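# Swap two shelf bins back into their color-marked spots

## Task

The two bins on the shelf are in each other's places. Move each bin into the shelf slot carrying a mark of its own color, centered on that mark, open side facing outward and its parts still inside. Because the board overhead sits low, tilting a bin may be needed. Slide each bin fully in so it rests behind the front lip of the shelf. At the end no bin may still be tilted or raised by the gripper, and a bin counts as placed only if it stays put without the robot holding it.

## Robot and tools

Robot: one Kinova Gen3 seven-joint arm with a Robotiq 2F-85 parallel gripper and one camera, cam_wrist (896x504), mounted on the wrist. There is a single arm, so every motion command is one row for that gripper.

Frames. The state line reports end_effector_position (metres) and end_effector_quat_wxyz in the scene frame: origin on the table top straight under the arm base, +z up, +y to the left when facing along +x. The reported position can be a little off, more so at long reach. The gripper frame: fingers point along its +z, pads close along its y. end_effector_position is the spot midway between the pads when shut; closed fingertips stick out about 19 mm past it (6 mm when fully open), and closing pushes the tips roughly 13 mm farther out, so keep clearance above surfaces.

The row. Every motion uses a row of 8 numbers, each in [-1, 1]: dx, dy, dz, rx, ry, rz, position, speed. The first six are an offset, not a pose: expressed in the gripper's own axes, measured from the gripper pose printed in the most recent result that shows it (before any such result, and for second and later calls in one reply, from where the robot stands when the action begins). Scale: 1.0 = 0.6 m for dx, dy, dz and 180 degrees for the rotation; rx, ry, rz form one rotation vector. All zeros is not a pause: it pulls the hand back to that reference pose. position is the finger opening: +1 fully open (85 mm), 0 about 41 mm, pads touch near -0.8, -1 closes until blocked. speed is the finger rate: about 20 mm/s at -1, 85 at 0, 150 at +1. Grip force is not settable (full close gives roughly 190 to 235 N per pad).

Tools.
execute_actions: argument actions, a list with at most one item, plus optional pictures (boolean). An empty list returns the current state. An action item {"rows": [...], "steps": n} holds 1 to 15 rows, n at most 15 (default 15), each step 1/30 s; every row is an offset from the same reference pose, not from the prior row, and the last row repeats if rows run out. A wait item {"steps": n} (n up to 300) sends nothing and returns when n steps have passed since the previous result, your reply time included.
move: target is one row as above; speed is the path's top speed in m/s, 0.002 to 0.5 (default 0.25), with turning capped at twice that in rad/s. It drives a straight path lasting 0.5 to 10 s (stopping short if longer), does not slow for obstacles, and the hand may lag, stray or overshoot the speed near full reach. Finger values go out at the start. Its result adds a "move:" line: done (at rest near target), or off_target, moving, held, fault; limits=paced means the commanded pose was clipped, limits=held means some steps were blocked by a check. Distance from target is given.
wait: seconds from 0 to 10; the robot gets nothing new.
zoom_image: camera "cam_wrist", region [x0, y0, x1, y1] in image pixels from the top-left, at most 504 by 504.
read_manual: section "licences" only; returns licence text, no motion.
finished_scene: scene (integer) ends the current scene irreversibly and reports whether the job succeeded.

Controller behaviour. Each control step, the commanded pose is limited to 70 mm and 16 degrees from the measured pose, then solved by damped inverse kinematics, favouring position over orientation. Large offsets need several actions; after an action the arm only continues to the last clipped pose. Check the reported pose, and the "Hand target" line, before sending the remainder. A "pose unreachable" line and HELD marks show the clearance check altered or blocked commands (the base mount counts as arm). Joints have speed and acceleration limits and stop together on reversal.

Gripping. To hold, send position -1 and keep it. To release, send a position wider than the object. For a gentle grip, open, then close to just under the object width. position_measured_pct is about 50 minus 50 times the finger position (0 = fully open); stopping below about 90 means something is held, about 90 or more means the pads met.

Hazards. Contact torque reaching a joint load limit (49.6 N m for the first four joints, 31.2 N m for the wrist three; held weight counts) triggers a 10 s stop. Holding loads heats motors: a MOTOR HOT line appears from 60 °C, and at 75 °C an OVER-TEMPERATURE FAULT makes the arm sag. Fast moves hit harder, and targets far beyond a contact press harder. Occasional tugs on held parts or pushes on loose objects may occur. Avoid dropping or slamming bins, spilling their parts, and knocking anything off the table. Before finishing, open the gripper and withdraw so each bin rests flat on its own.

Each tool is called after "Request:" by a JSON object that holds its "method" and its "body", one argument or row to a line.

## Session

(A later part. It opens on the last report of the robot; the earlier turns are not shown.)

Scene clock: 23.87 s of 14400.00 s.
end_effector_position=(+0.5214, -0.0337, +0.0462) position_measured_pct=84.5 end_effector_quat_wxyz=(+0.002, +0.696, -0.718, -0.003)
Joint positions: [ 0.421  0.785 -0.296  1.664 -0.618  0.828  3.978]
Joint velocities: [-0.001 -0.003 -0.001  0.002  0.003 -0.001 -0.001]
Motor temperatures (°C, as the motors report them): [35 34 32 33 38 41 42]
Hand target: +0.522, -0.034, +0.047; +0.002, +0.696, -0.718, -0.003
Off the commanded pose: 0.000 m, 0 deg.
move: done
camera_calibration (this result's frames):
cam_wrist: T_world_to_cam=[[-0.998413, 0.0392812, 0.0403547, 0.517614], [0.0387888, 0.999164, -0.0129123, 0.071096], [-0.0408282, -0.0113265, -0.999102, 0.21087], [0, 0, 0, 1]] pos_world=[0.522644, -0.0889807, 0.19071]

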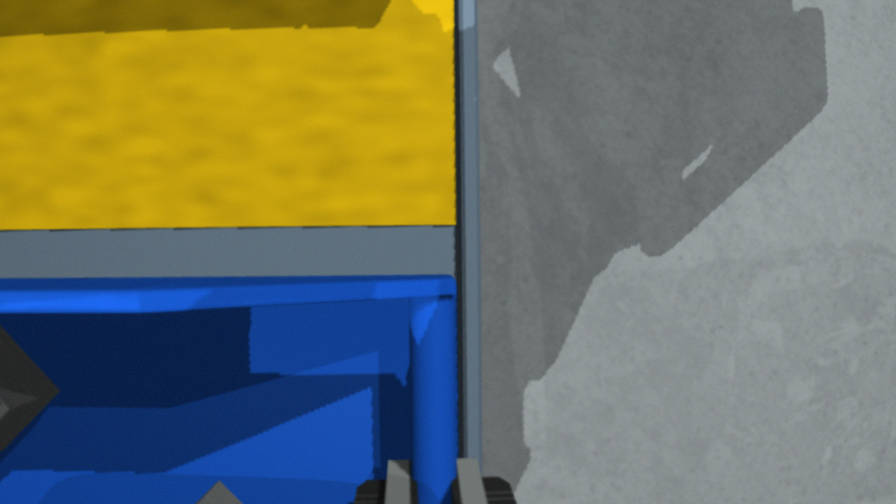

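Request:
{"method": "move", "body": {
  "target": [-0.003,-0.007,0.006,0,0,0,-1,0],
  "speed": 0.02
}}

Request:
{"method": "move", "body": {
  "target": [0,0,0,0,0,0,0,0]
}}

Request:
{"method": "move", "body": {
  "target": [0,0,-0.1,0,0,0,0,0]
}}

Request:
{"method": "move", "body": {
  "target": [-0.183,0.003,0,0,0,0,0,0]
}}

Request:
{"method": "move", "body": {
  "target": [0,0,0.1,0,0,0,0,0],
  "speed": 0.12
}}

Request:
{"method": "move", "body": {
  "target": [0,0,0,0,0,0,-1,0]
}}

Request:
{"method": "move", "body": {
  "target": [0,-0.002,-0.03,-0.03,0,0,-1,0],
  "speed": 0.04
}}

Request:
{"method": "move", "body": {
  "target": [0,0.12,0.006,0,0,0,-1,0],
  "speed": 0.05
}}

Request:
{"method": "move", "body": {
  "target": [0,0.03,-0.17,0,0,0,-1,0],
  "speed": 0.06
}}

Scene clock: 26.17 s of 14400.00 s.
end_effector_position=(+0.5252, -0.0322, +0.0425) position_measured_pct=84.5 end_effector_quat_wxyz=(+0.003, +0.695, -0.719, -0.004)
Joint positions: [ 0.41   0.792 -0.295  1.654 -0.618  0.827  3.968]
Joint velocities: [-0.    -0.    -0.     0.     0.    -0.    -0.001]
Motor temperatures (°C, as the motors report them): [35 34 32 33 38 41 42]
Hand target: +0.526, -0.032, +0.043; +0.002, +0.696, -0.718, -0.003
Off the commanded pose: 0.000 m, 0 deg.
move: done
camera_calibration (this result's frames):
cam_wrist: T_world_to_cam=[[-0.998361, 0.0400135, 0.0409266, 0.521489], [0.039515, 0.999135, -0.0129184, 0.0690826], [-0.0414081, -0.01128, -0.999079, 0.207654], [0, 0, 0, 1]] pos_world=[0.526503, -0.0875472, 0.187013]

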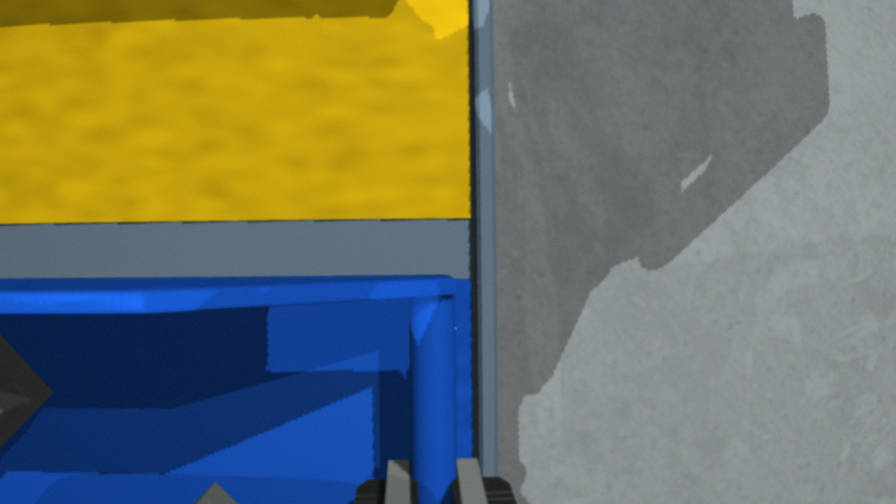

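Scene clock: 26.93 s of 14400.00 s.
end_effector_position=(+0.5252, -0.0322, +0.0425) position_measured_pct=50.0 end_effector_quat_wxyz=(+0.003, +0.695, -0.719, -0.004)
Joint positions: [ 0.41   0.792 -0.295  1.654 -0.618  0.826  3.968]
Joint velocities: [-0.     0.001  0.     0.    -0.     0.     0.   ]
Motor temperatures (°C, as the motors report them): [35 34 32 33 38 41 42]
Hand target: +0.525, -0.032, +0.042; +0.003, +0.695, -0.719, -0.004
Off the commanded pose: 0.000 m, 0 deg.
move: done
camera_calibration (this result's frames):
cam_wrist: T_world_to_cam=[[-0.998361, 0.0400108, 0.0409203, 0.521493], [0.0395123, 0.999136, -0.0129207, 0.0690839], [-0.0414019, -0.0112827, -0.999079, 0.207653], [0, 0, 0, 1]] pos_world=[0.526506, -0.0875467, 0.187015]

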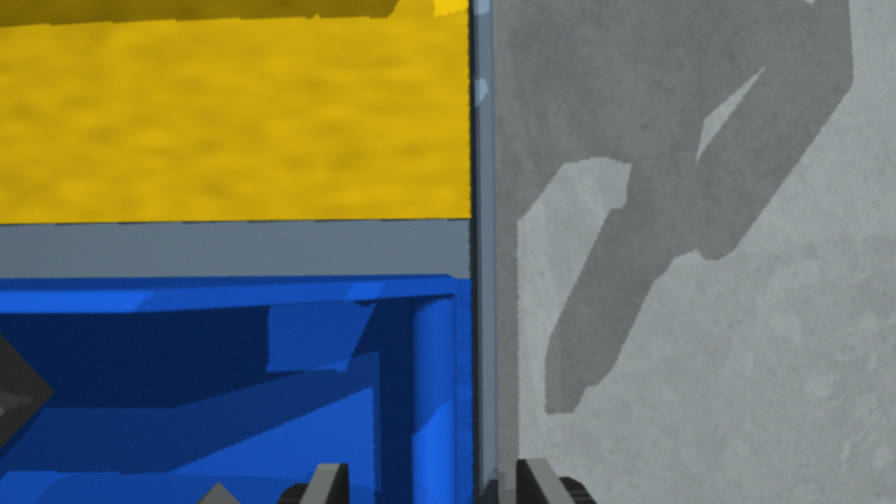

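Scene clock: 27.67 s of 14400.00 s.
end_effector_position=(+0.5257, -0.0324, +0.1022) position_measured_pct=50.0 end_effector_quat_wxyz=(+0.003, +0.695, -0.719, -0.004)
Joint positions: [ 0.466  0.714 -0.27   1.608 -0.583  0.973  3.942]
Joint velocities: [ 0.002 -0.004  0.002  0.    -0.001  0.     0.   ]
Motor temperatures (°C, as the motors report them): [35 34 32 33 38 41 42]
Hand target: +0.526, -0.032, +0.102; +0.003, +0.695, -0.719, -0.004
Off the commanded pose: 0.000 m, 0 deg.
move: done
camera_calibration (this result's frames):
cam_wrist: T_world_to_cam=[[-0.998339, 0.0402826, 0.0411795, 0.51948], [0.0397956, 0.999129, -0.0125781, 0.0698172], [-0.0416503, -0.0109185, -0.999073, 0.267488], [0, 0, 0, 1]] pos_world=[0.52698, -0.0877618, 0.246727]

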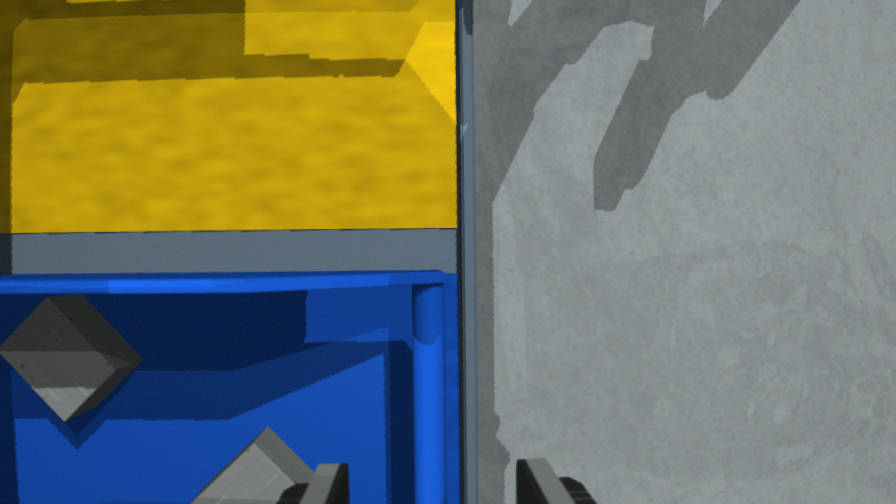

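Scene clock: 28.50 s of 14400.00 s.
end_effector_position=(+0.5276, +0.0769, +0.1027) position_measured_pct=50.0 end_effector_quat_wxyz=(+0.002, +0.695, -0.719, -0.004)
Joint positions: [ 0.342  0.536 -0.31   1.713 -0.622  0.936  3.78 ]
Joint velocities: [-0.004 -0.008 -0.005  0.001  0.003 -0.001 -0.003]
Motor temperatures (°C, as the motors report them): [35 34 32 33 38 41 42]
Hand target: +0.528, +0.077, +0.103; +0.002, +0.695, -0.719, -0.004
Off the commanded pose: 0.001 m, 0 deg.
move: done
camera_calibration (this result's frames):
cam_wrist: T_world_to_cam=[[-0.998324, 0.0412819, 0.040549, 0.516999], [0.0408212, 0.999093, -0.0121264, -0.0400203], [-0.0410128, -0.0104508, -0.999104, 0.268852], [0, 0, 0, 1]] pos_world=[0.528793, 0.0214511, 0.247162]

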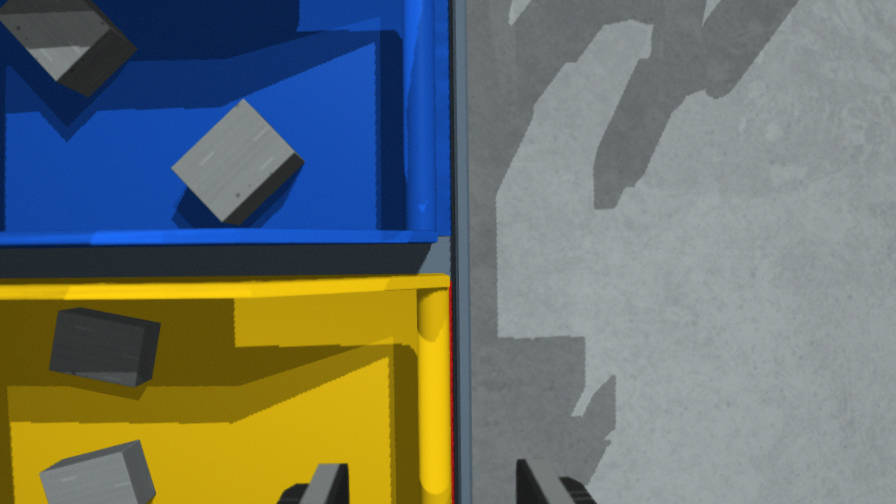

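Scene clock: 29.30 s of 14400.00 s.
end_effector_position=(+0.5273, +0.0771, +0.0430) position_measured_pct=50.0 end_effector_quat_wxyz=(+0.002, +0.695, -0.719, -0.003)
Joint positions: [ 0.279  0.619 -0.337  1.761 -0.659  0.778  3.806]
Joint velocities: [-0.003  0.006 -0.001 -0.     0.002 -0.    -0.001]
Motor temperatures (°C, as the motors report them): [35 34 32 33 38 41 42]
Hand target: +0.527, +0.077, +0.043; +0.002, +0.695, -0.719, -0.004
Off the commanded pose: 0.000 m, 0 deg.
move: done
camera_calibration (this result's frames):
cam_wrist: T_world_to_cam=[[-0.998358, 0.0409617, 0.0400507, 0.519093], [0.0404895, 0.999101, -0.0125318, -0.0407226], [-0.040528, -0.0108896, -0.999119, 0.209019], [0, 0, 0, 1]] pos_world=[0.52836, 0.0216992, 0.187535]

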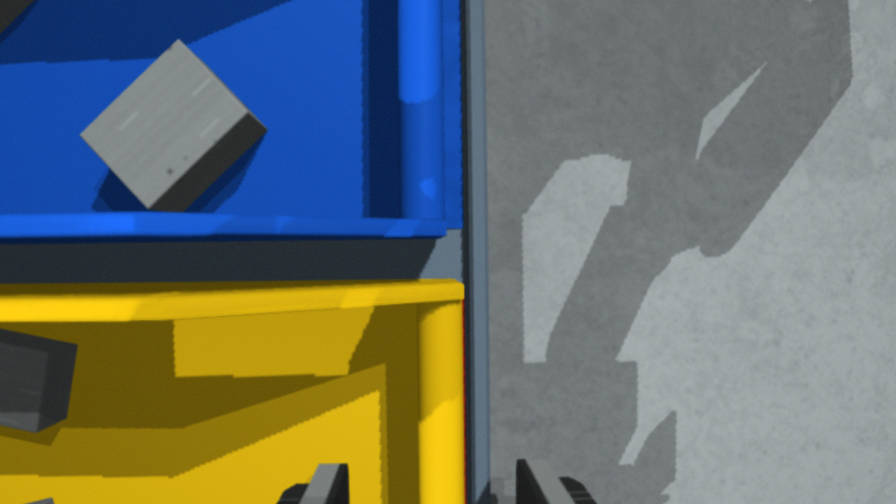

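Scene clock: 30.00 s of 14400.00 s.
end_effector_position=(+0.5270, +0.0771, +0.0432) position_measured_pct=84.5 end_effector_quat_wxyz=(+0.002, +0.695, -0.719, -0.004)
Joint positions: [ 0.279  0.619 -0.337  1.761 -0.659  0.779  3.806]
Joint velocities: [-0.    -0.     0.001 -0.    -0.     0.    -0.   ]
Motor temperatures (°C, as the motors report them): [35 34 32 33 38 41 42]
Hand target: +0.527, +0.077, +0.043; +0.002, +0.695, -0.719, -0.003
Off the commanded pose: 0.000 m, 0 deg.
move: done
camera_calibration (this result's frames):
cam_wrist: T_world_to_cam=[[-0.998339, 0.0409593, 0.0405208, 0.518764], [0.0404832, 0.999102, -0.0124996, -0.0407385], [-0.0409964, -0.0108384, -0.999101, 0.20946], [0, 0, 0, 1]] pos_world=[0.528138, 0.0217239, 0.187741]

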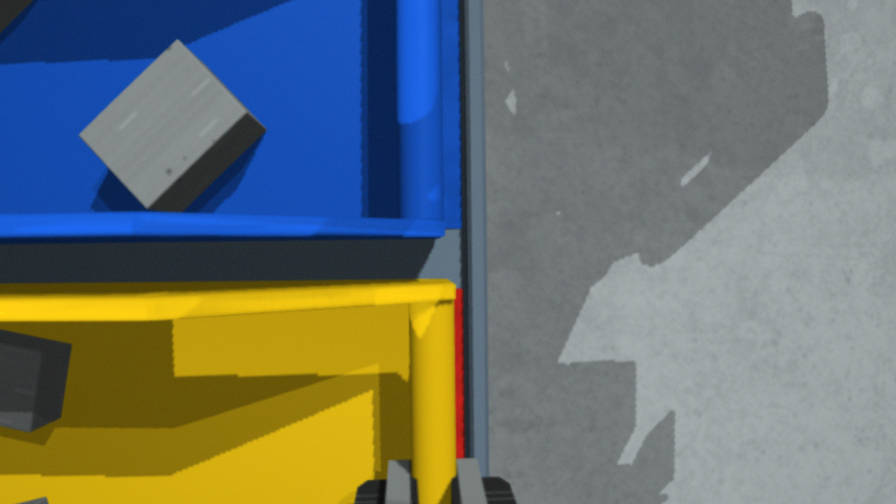

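Scene clock: 31.40 s of 14400.00 s.
end_effector_position=(+0.5284, +0.0770, +0.0612) position_measured_pct=84.5 end_effector_quat_wxyz=(+0.035, +0.694, -0.718, -0.038)
Joint positions: [ 0.247  0.63  -0.284  1.641 -0.567  0.957  3.712]
Joint velocities: [-0.     0.001  0.001 -0.     0.001  0.001 -0.001]
Motor temperatures (°C, as the motors report them): [35 34 32 33 38 41 42]
Hand target: +0.528, +0.077, +0.061; +0.035, +0.694, -0.718, -0.038
Off the commanded pose: 0.000 m, 0 deg.
move: done
camera_calibration (this result's frames):
cam_wrist: T_world_to_cam=[[-0.990123, 0.0405849, 0.134201, 0.509392], [0.0392156, 0.999148, -0.0128325, -0.0398003], [-0.134608, -0.00744298, -0.990871, 0.276177], [0, 0, 0, 1]] pos_world=[0.543097, 0.0211483, 0.204784]

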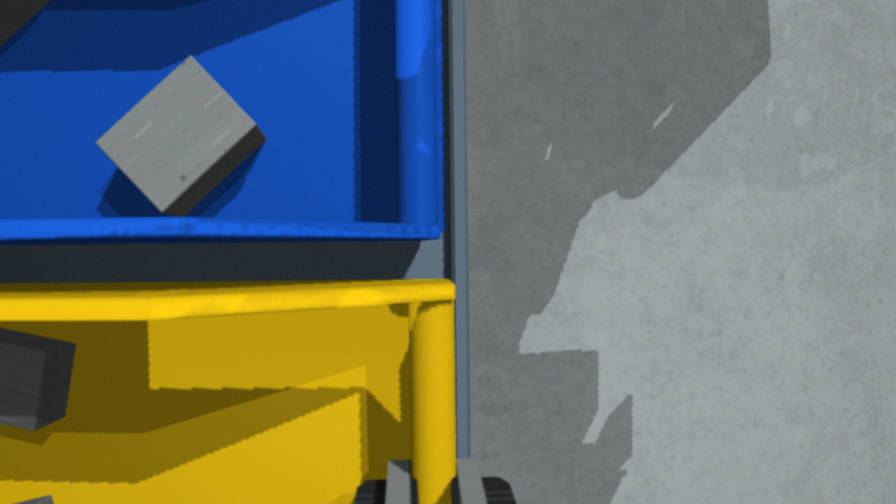

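Scene clock: 33.10 s of 14400.00 s.
end_effector_position=(+0.4558, +0.0798, +0.0644) position_measured_pct=84.5 end_effector_quat_wxyz=(+0.035, +0.694, -0.718, -0.039)
Joint positions: [ 0.329  0.538 -0.327  1.892 -0.628  0.847  3.843]
Joint velocities: [ 0.002 -0.002  0.001  0.001 -0.001  0.     0.001]
Motor temperatures (°C, as the motors report them): [35 34 32 33 38 41 42]
Hand target: +0.456, +0.080, +0.065; +0.035, +0.694, -0.718, -0.038
Off the commanded pose: 0.001 m, 0 deg.
move: done
camera_calibration (this result's frames):
cam_wrist: T_world_to_cam=[[-0.989868, 0.0404643, 0.136102, 0.43675], [0.039208, 0.99916, -0.0118996, -0.0397642], [-0.136469, -0.00644281, -0.990623, 0.270359], [0, 0, 0, 1]] pos_world=[0.470779, 0.0237999, 0.207909]

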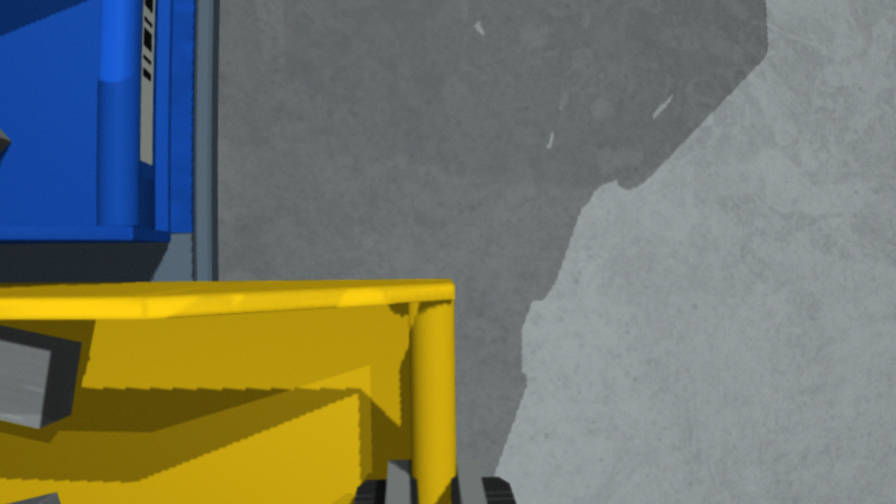

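Scene clock: 35.10 s of 14400.00 s.
end_effector_position=(+0.4481, +0.0799, +0.1670) position_measured_pct=84.5 end_effector_quat_wxyz=(+0.035, +0.694, -0.718, -0.040)
Joint positions: [ 0.458  0.391 -0.278  1.803 -0.565  1.141  3.83 ]
Joint velocities: [ 0.002 -0.001  0.002 -0.     0.001  0.     0.001]
Motor temperatures (°C, as the motors report them): [35 34 32 33 38 41 42]
Hand target: +0.449, +0.080, +0.168; +0.035, +0.694, -0.718, -0.039
Off the commanded pose: 0.001 m, 0 deg.
move: done
camera_calibration (this result's frames):
cam_wrist: T_world_to_cam=[[-0.989625, 0.0406948, 0.137791, 0.414744], [0.0396123, 0.999159, -0.0105904, -0.0387577], [-0.138106, -0.0050223, -0.990405, 0.37153], [0, 0, 0, 1]] pos_world=[0.463287, 0.0237131, 0.310406]

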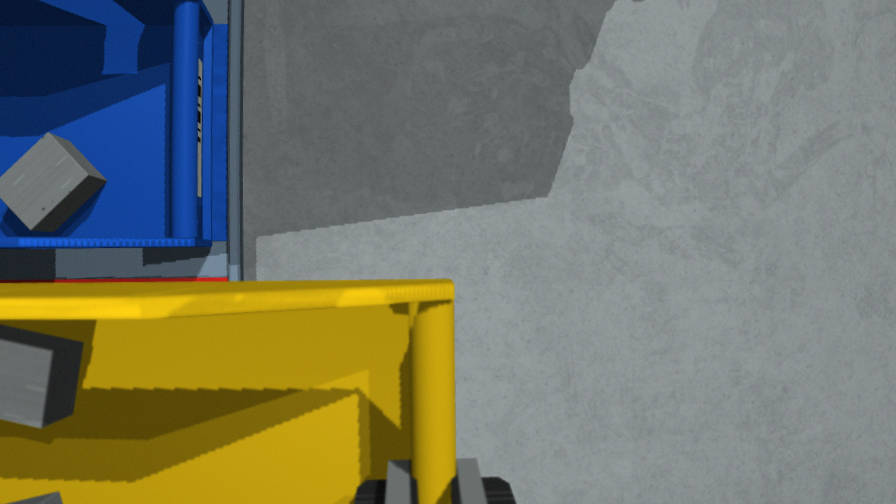

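Final target y≈-.1455.

Request:
{"method": "move", "body": {
  "target": [0.373,0,0,0,0,0,-1,0],
  "speed": 0.15
}}

Request:
{"method": "move", "body": {
  "target": [0,-0.03,0.162,0,0,0,-1,0],
  "speed": 0.08
}}

Request:
{"method": "move", "body": {
  "target": [0,-0.126,-0.006,0,0,0,-1,0],
  "speed": 0.05
}}

Scene clock: 37.40 s of 14400.00 s.
end_effector_position=(+0.4400, -0.1430, +0.1652) position_measured_pct=84.5 end_effector_quat_wxyz=(+0.036, +0.694, -0.718, -0.041)
Joint positions: [ 0.661  0.806 -0.176  1.504 -0.447  1.193  4.111]
Joint velocities: [ 0.001  0.01   0.001 -0.001 -0.     0.     0.001]
Motor temperatures (°C, as the motors report them): [35 34 32 34 38 41 42]
Hand target: +0.440, -0.143, +0.166; +0.036, +0.694, -0.718, -0.040
Off the commanded pose: 0.001 m, 0 deg.
move: done
camera_calibration (this result's frames):
cam_wrist: T_world_to_cam=[[-0.989278, 0.0399419, 0.140476, 0.415355], [0.0389135, 0.999192, -0.0100616, 0.184496], [-0.140764, -0.00448731, -0.990033, 0.368625], [0, 0, 0, 1]] pos_world=[0.455611, -0.199283, 0.30846]

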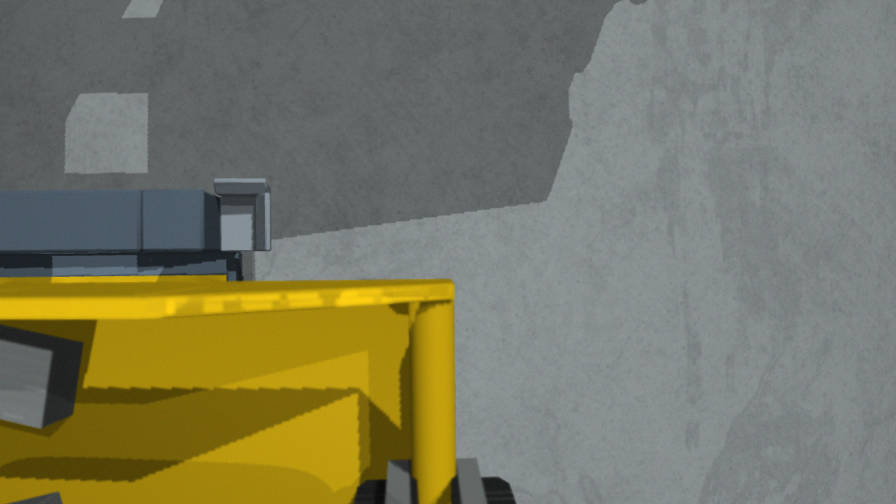

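Scene clock: 38.93 s of 14400.00 s.
end_effector_position=(+0.4471, -0.1423, +0.0663) position_measured_pct=84.5 end_effector_quat_wxyz=(+0.036, +0.694, -0.718, -0.041)
Joint positions: [ 0.568  0.92  -0.212  1.587 -0.496  0.964  4.12 ]
Joint velocities: [-0.     0.003  0.001 -0.001  0.    -0.    -0.001]
Motor temperatures (°C, as the motors report them): [35 34 32 34 38 41 42]
Hand target: +0.447, -0.143, +0.067; +0.036, +0.694, -0.718, -0.041
Off the commanded pose: 0.001 m, 0 deg.
move: done
camera_calibration (this result's frames):
cam_wrist: T_world_to_cam=[[-0.989153, 0.0393444, 0.141525, 0.436041], [0.0384003, 0.999218, -0.00939701, 0.182751], [-0.141784, -0.00386048, -0.98989, 0.272294], [0, 0, 0, 1]] pos_world=[0.4629, -0.198713, 0.209547]

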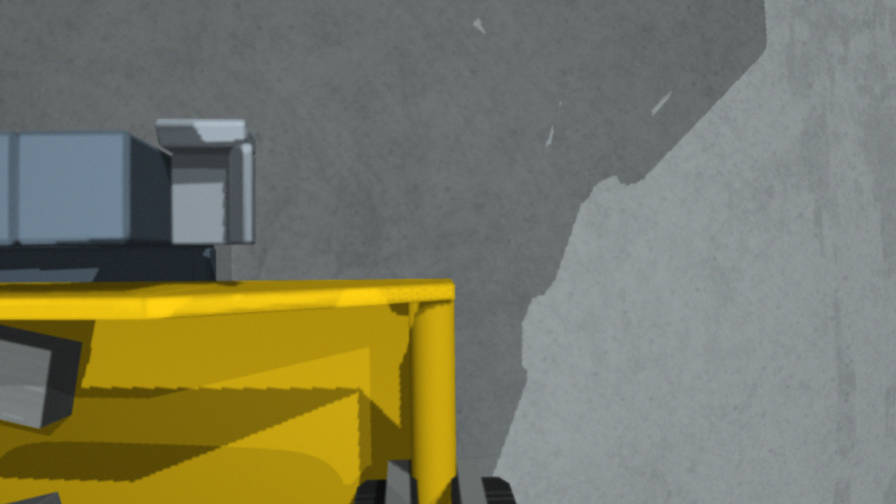

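Scene clock: 40.73 s of 14400.00 s.
end_effector_position=(+0.5226, -0.1449, +0.0619) position_measured_pct=84.5 end_effector_quat_wxyz=(+0.036, +0.694, -0.718, -0.041)
Joint positions: [ 0.47   0.993 -0.19   1.326 -0.484  1.097  3.982]
Joint velocities: [-0.001  0.001 -0.001 -0.001  0.001 -0.    -0.001]
Motor temperatures (°C, as the motors report them): [35 34 32 34 38 41 42]
Hand target: +0.523, -0.145, +0.062; +0.036, +0.694, -0.717, -0.041
Off the commanded pose: 0.000 m, 0 deg.
move: done
camera_calibration (this result's frames):
cam_wrist: T_world_to_cam=[[-0.989165, 0.0394508, 0.141407, 0.511484], [0.0384738, 0.999213, -0.00963756, 0.18242], [-0.141676, -0.00409268, -0.989905, 0.278494], [0, 0, 0, 1]] pos_world=[0.53838, -0.201315, 0.205113]

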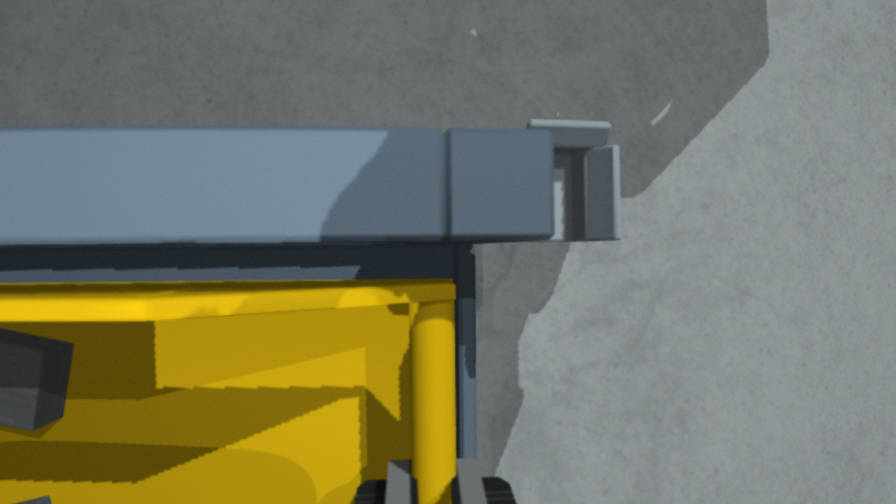

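Request:
{"method": "move", "body": {
  "target": [0.002,-0.001,0.031,0.032,0,0,-1,0],
  "speed": 0.04
}}

Request:
{"method": "move", "body": {
  "target": [0,0,0,0,0,0,0,0]
}}

Request:
{"method": "move", "body": {
  "target": [0,0,-0.1,0,0,0,0,0]
}}

Request:
{"method": "finished_scene", "body": {
  "scene": 1
}}

Scene clock: 42.87 s of 14400.00 s.
end_effector_position=(+0.5207, -0.1459, +0.0439) position_measured_pct=84.5 end_effector_quat_wxyz=(+0.002, +0.695, -0.719, -0.005)
Joint positions: [ 0.519  0.986 -0.246  1.454 -0.555  0.926  4.073]
Joint velocities: [ 0.001 -0.001 -0.001  0.001 -0.001 -0.001  0.002]
Motor temperatures (°C, as the motors report them): [35 34 32 34 38 41 42]
Hand target: +0.521, -0.146, +0.043; +0.002, +0.695, -0.719, -0.005
Off the commanded pose: 0.001 m, 0 deg.
move: done
camera_calibration (this result's frames):
cam_wrist: T_world_to_cam=[[-0.998304, 0.0400551, 0.042252, 0.521338], [0.0396993, 0.999169, -0.00922672, 0.182576], [-0.0425864, -0.0075337, -0.999064, 0.208696], [0, 0, 0, 1]] pos_world=[0.522093, -0.201734, 0.188157]

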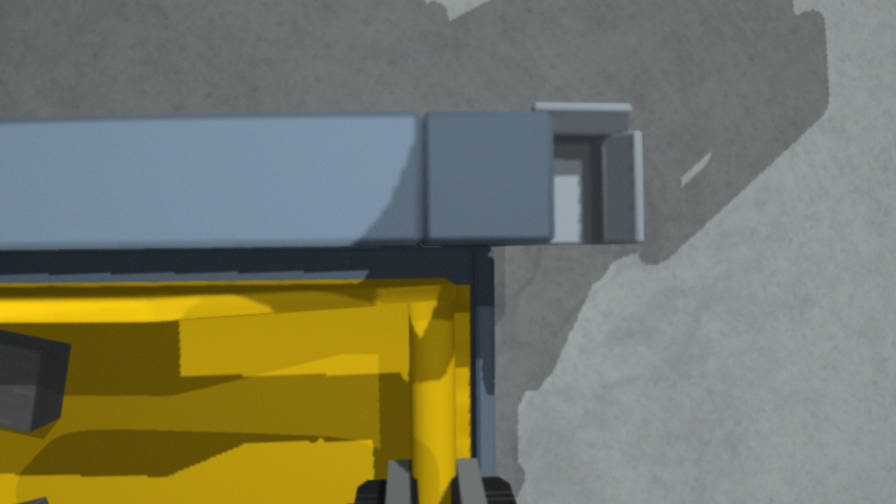

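Scene clock: 43.63 s of 14400.00 s.
end_effector_position=(+0.5207, -0.1459, +0.0439) position_measured_pct=50.0 end_effector_quat_wxyz=(+0.002, +0.695, -0.719, -0.005)
Joint positions: [ 0.519  0.986 -0.246  1.454 -0.555  0.926  4.073]
Joint velocities: [-0.    -0.002 -0.001 -0.     0.001  0.     0.   ]
Motor temperatures (°C, as the motors report them): [35 34 32 34 38 41 42]
Hand target: +0.521, -0.146, +0.044; +0.002, +0.695, -0.719, -0.005
Off the commanded pose: 0.000 m, 0 deg.
move: done
camera_calibration (this result's frames):
cam_wrist: T_world_to_cam=[[-0.998304, 0.0400524, 0.0422455, 0.521341], [0.0396965, 0.999169, -0.00923064, 0.182578], [-0.0425801, -0.00753799, -0.999065, 0.208694], [0, 0, 0, 1]] pos_world=[0.522096, -0.201734, 0.18816]

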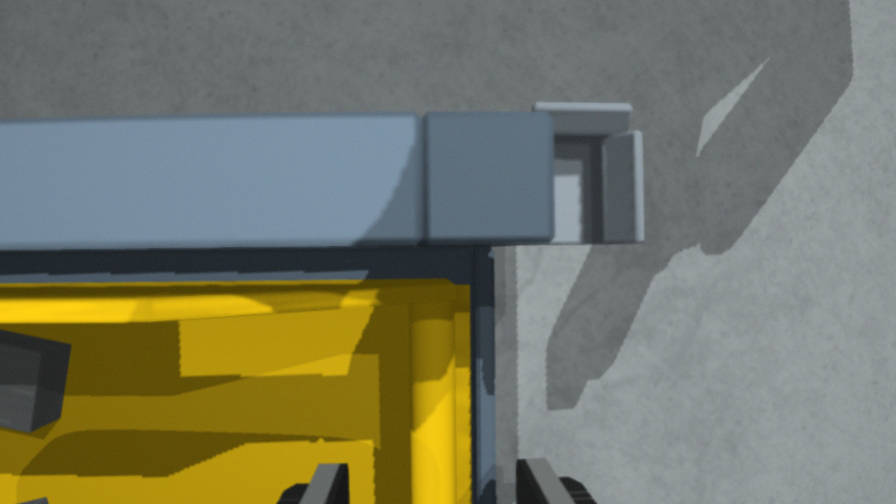

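Scene clock: 44.37 s of 14400.00 s.
end_effector_position=(+0.5212, -0.1463, +0.1036) position_measured_pct=50.0 end_effector_quat_wxyz=(+0.002, +0.695, -0.719, -0.006)
Joint positions: [ 0.568  0.917 -0.224  1.405 -0.527  1.06   4.051]
Joint velocities: [ 0.002 -0.004  0.     0.    -0.001  0.     0.001]
Motor temperatures (°C, as the motors report them): [35 34 32 34 38 41 42]
Hand target: +0.521, -0.146, +0.104; +0.002, +0.695, -0.719, -0.005
Off the commanded pose: 0.000 m, 0 deg.
move: done
camera_calibration (this result's frames):
cam_wrist: T_world_to_cam=[[-0.998288, 0.040304, 0.0423782, 0.51937], [0.0399576, 0.999161, -0.00898924, 0.183349], [-0.042705, -0.00728052, -0.999061, 0.268553], [0, 0, 0, 1]] pos_world=[0.522624, -0.202173, 0.247939]

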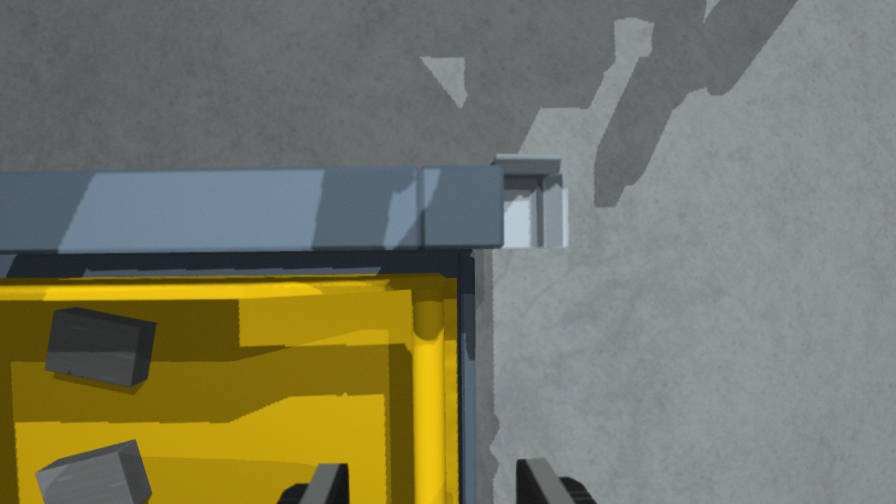

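The scene is finished: the task was done.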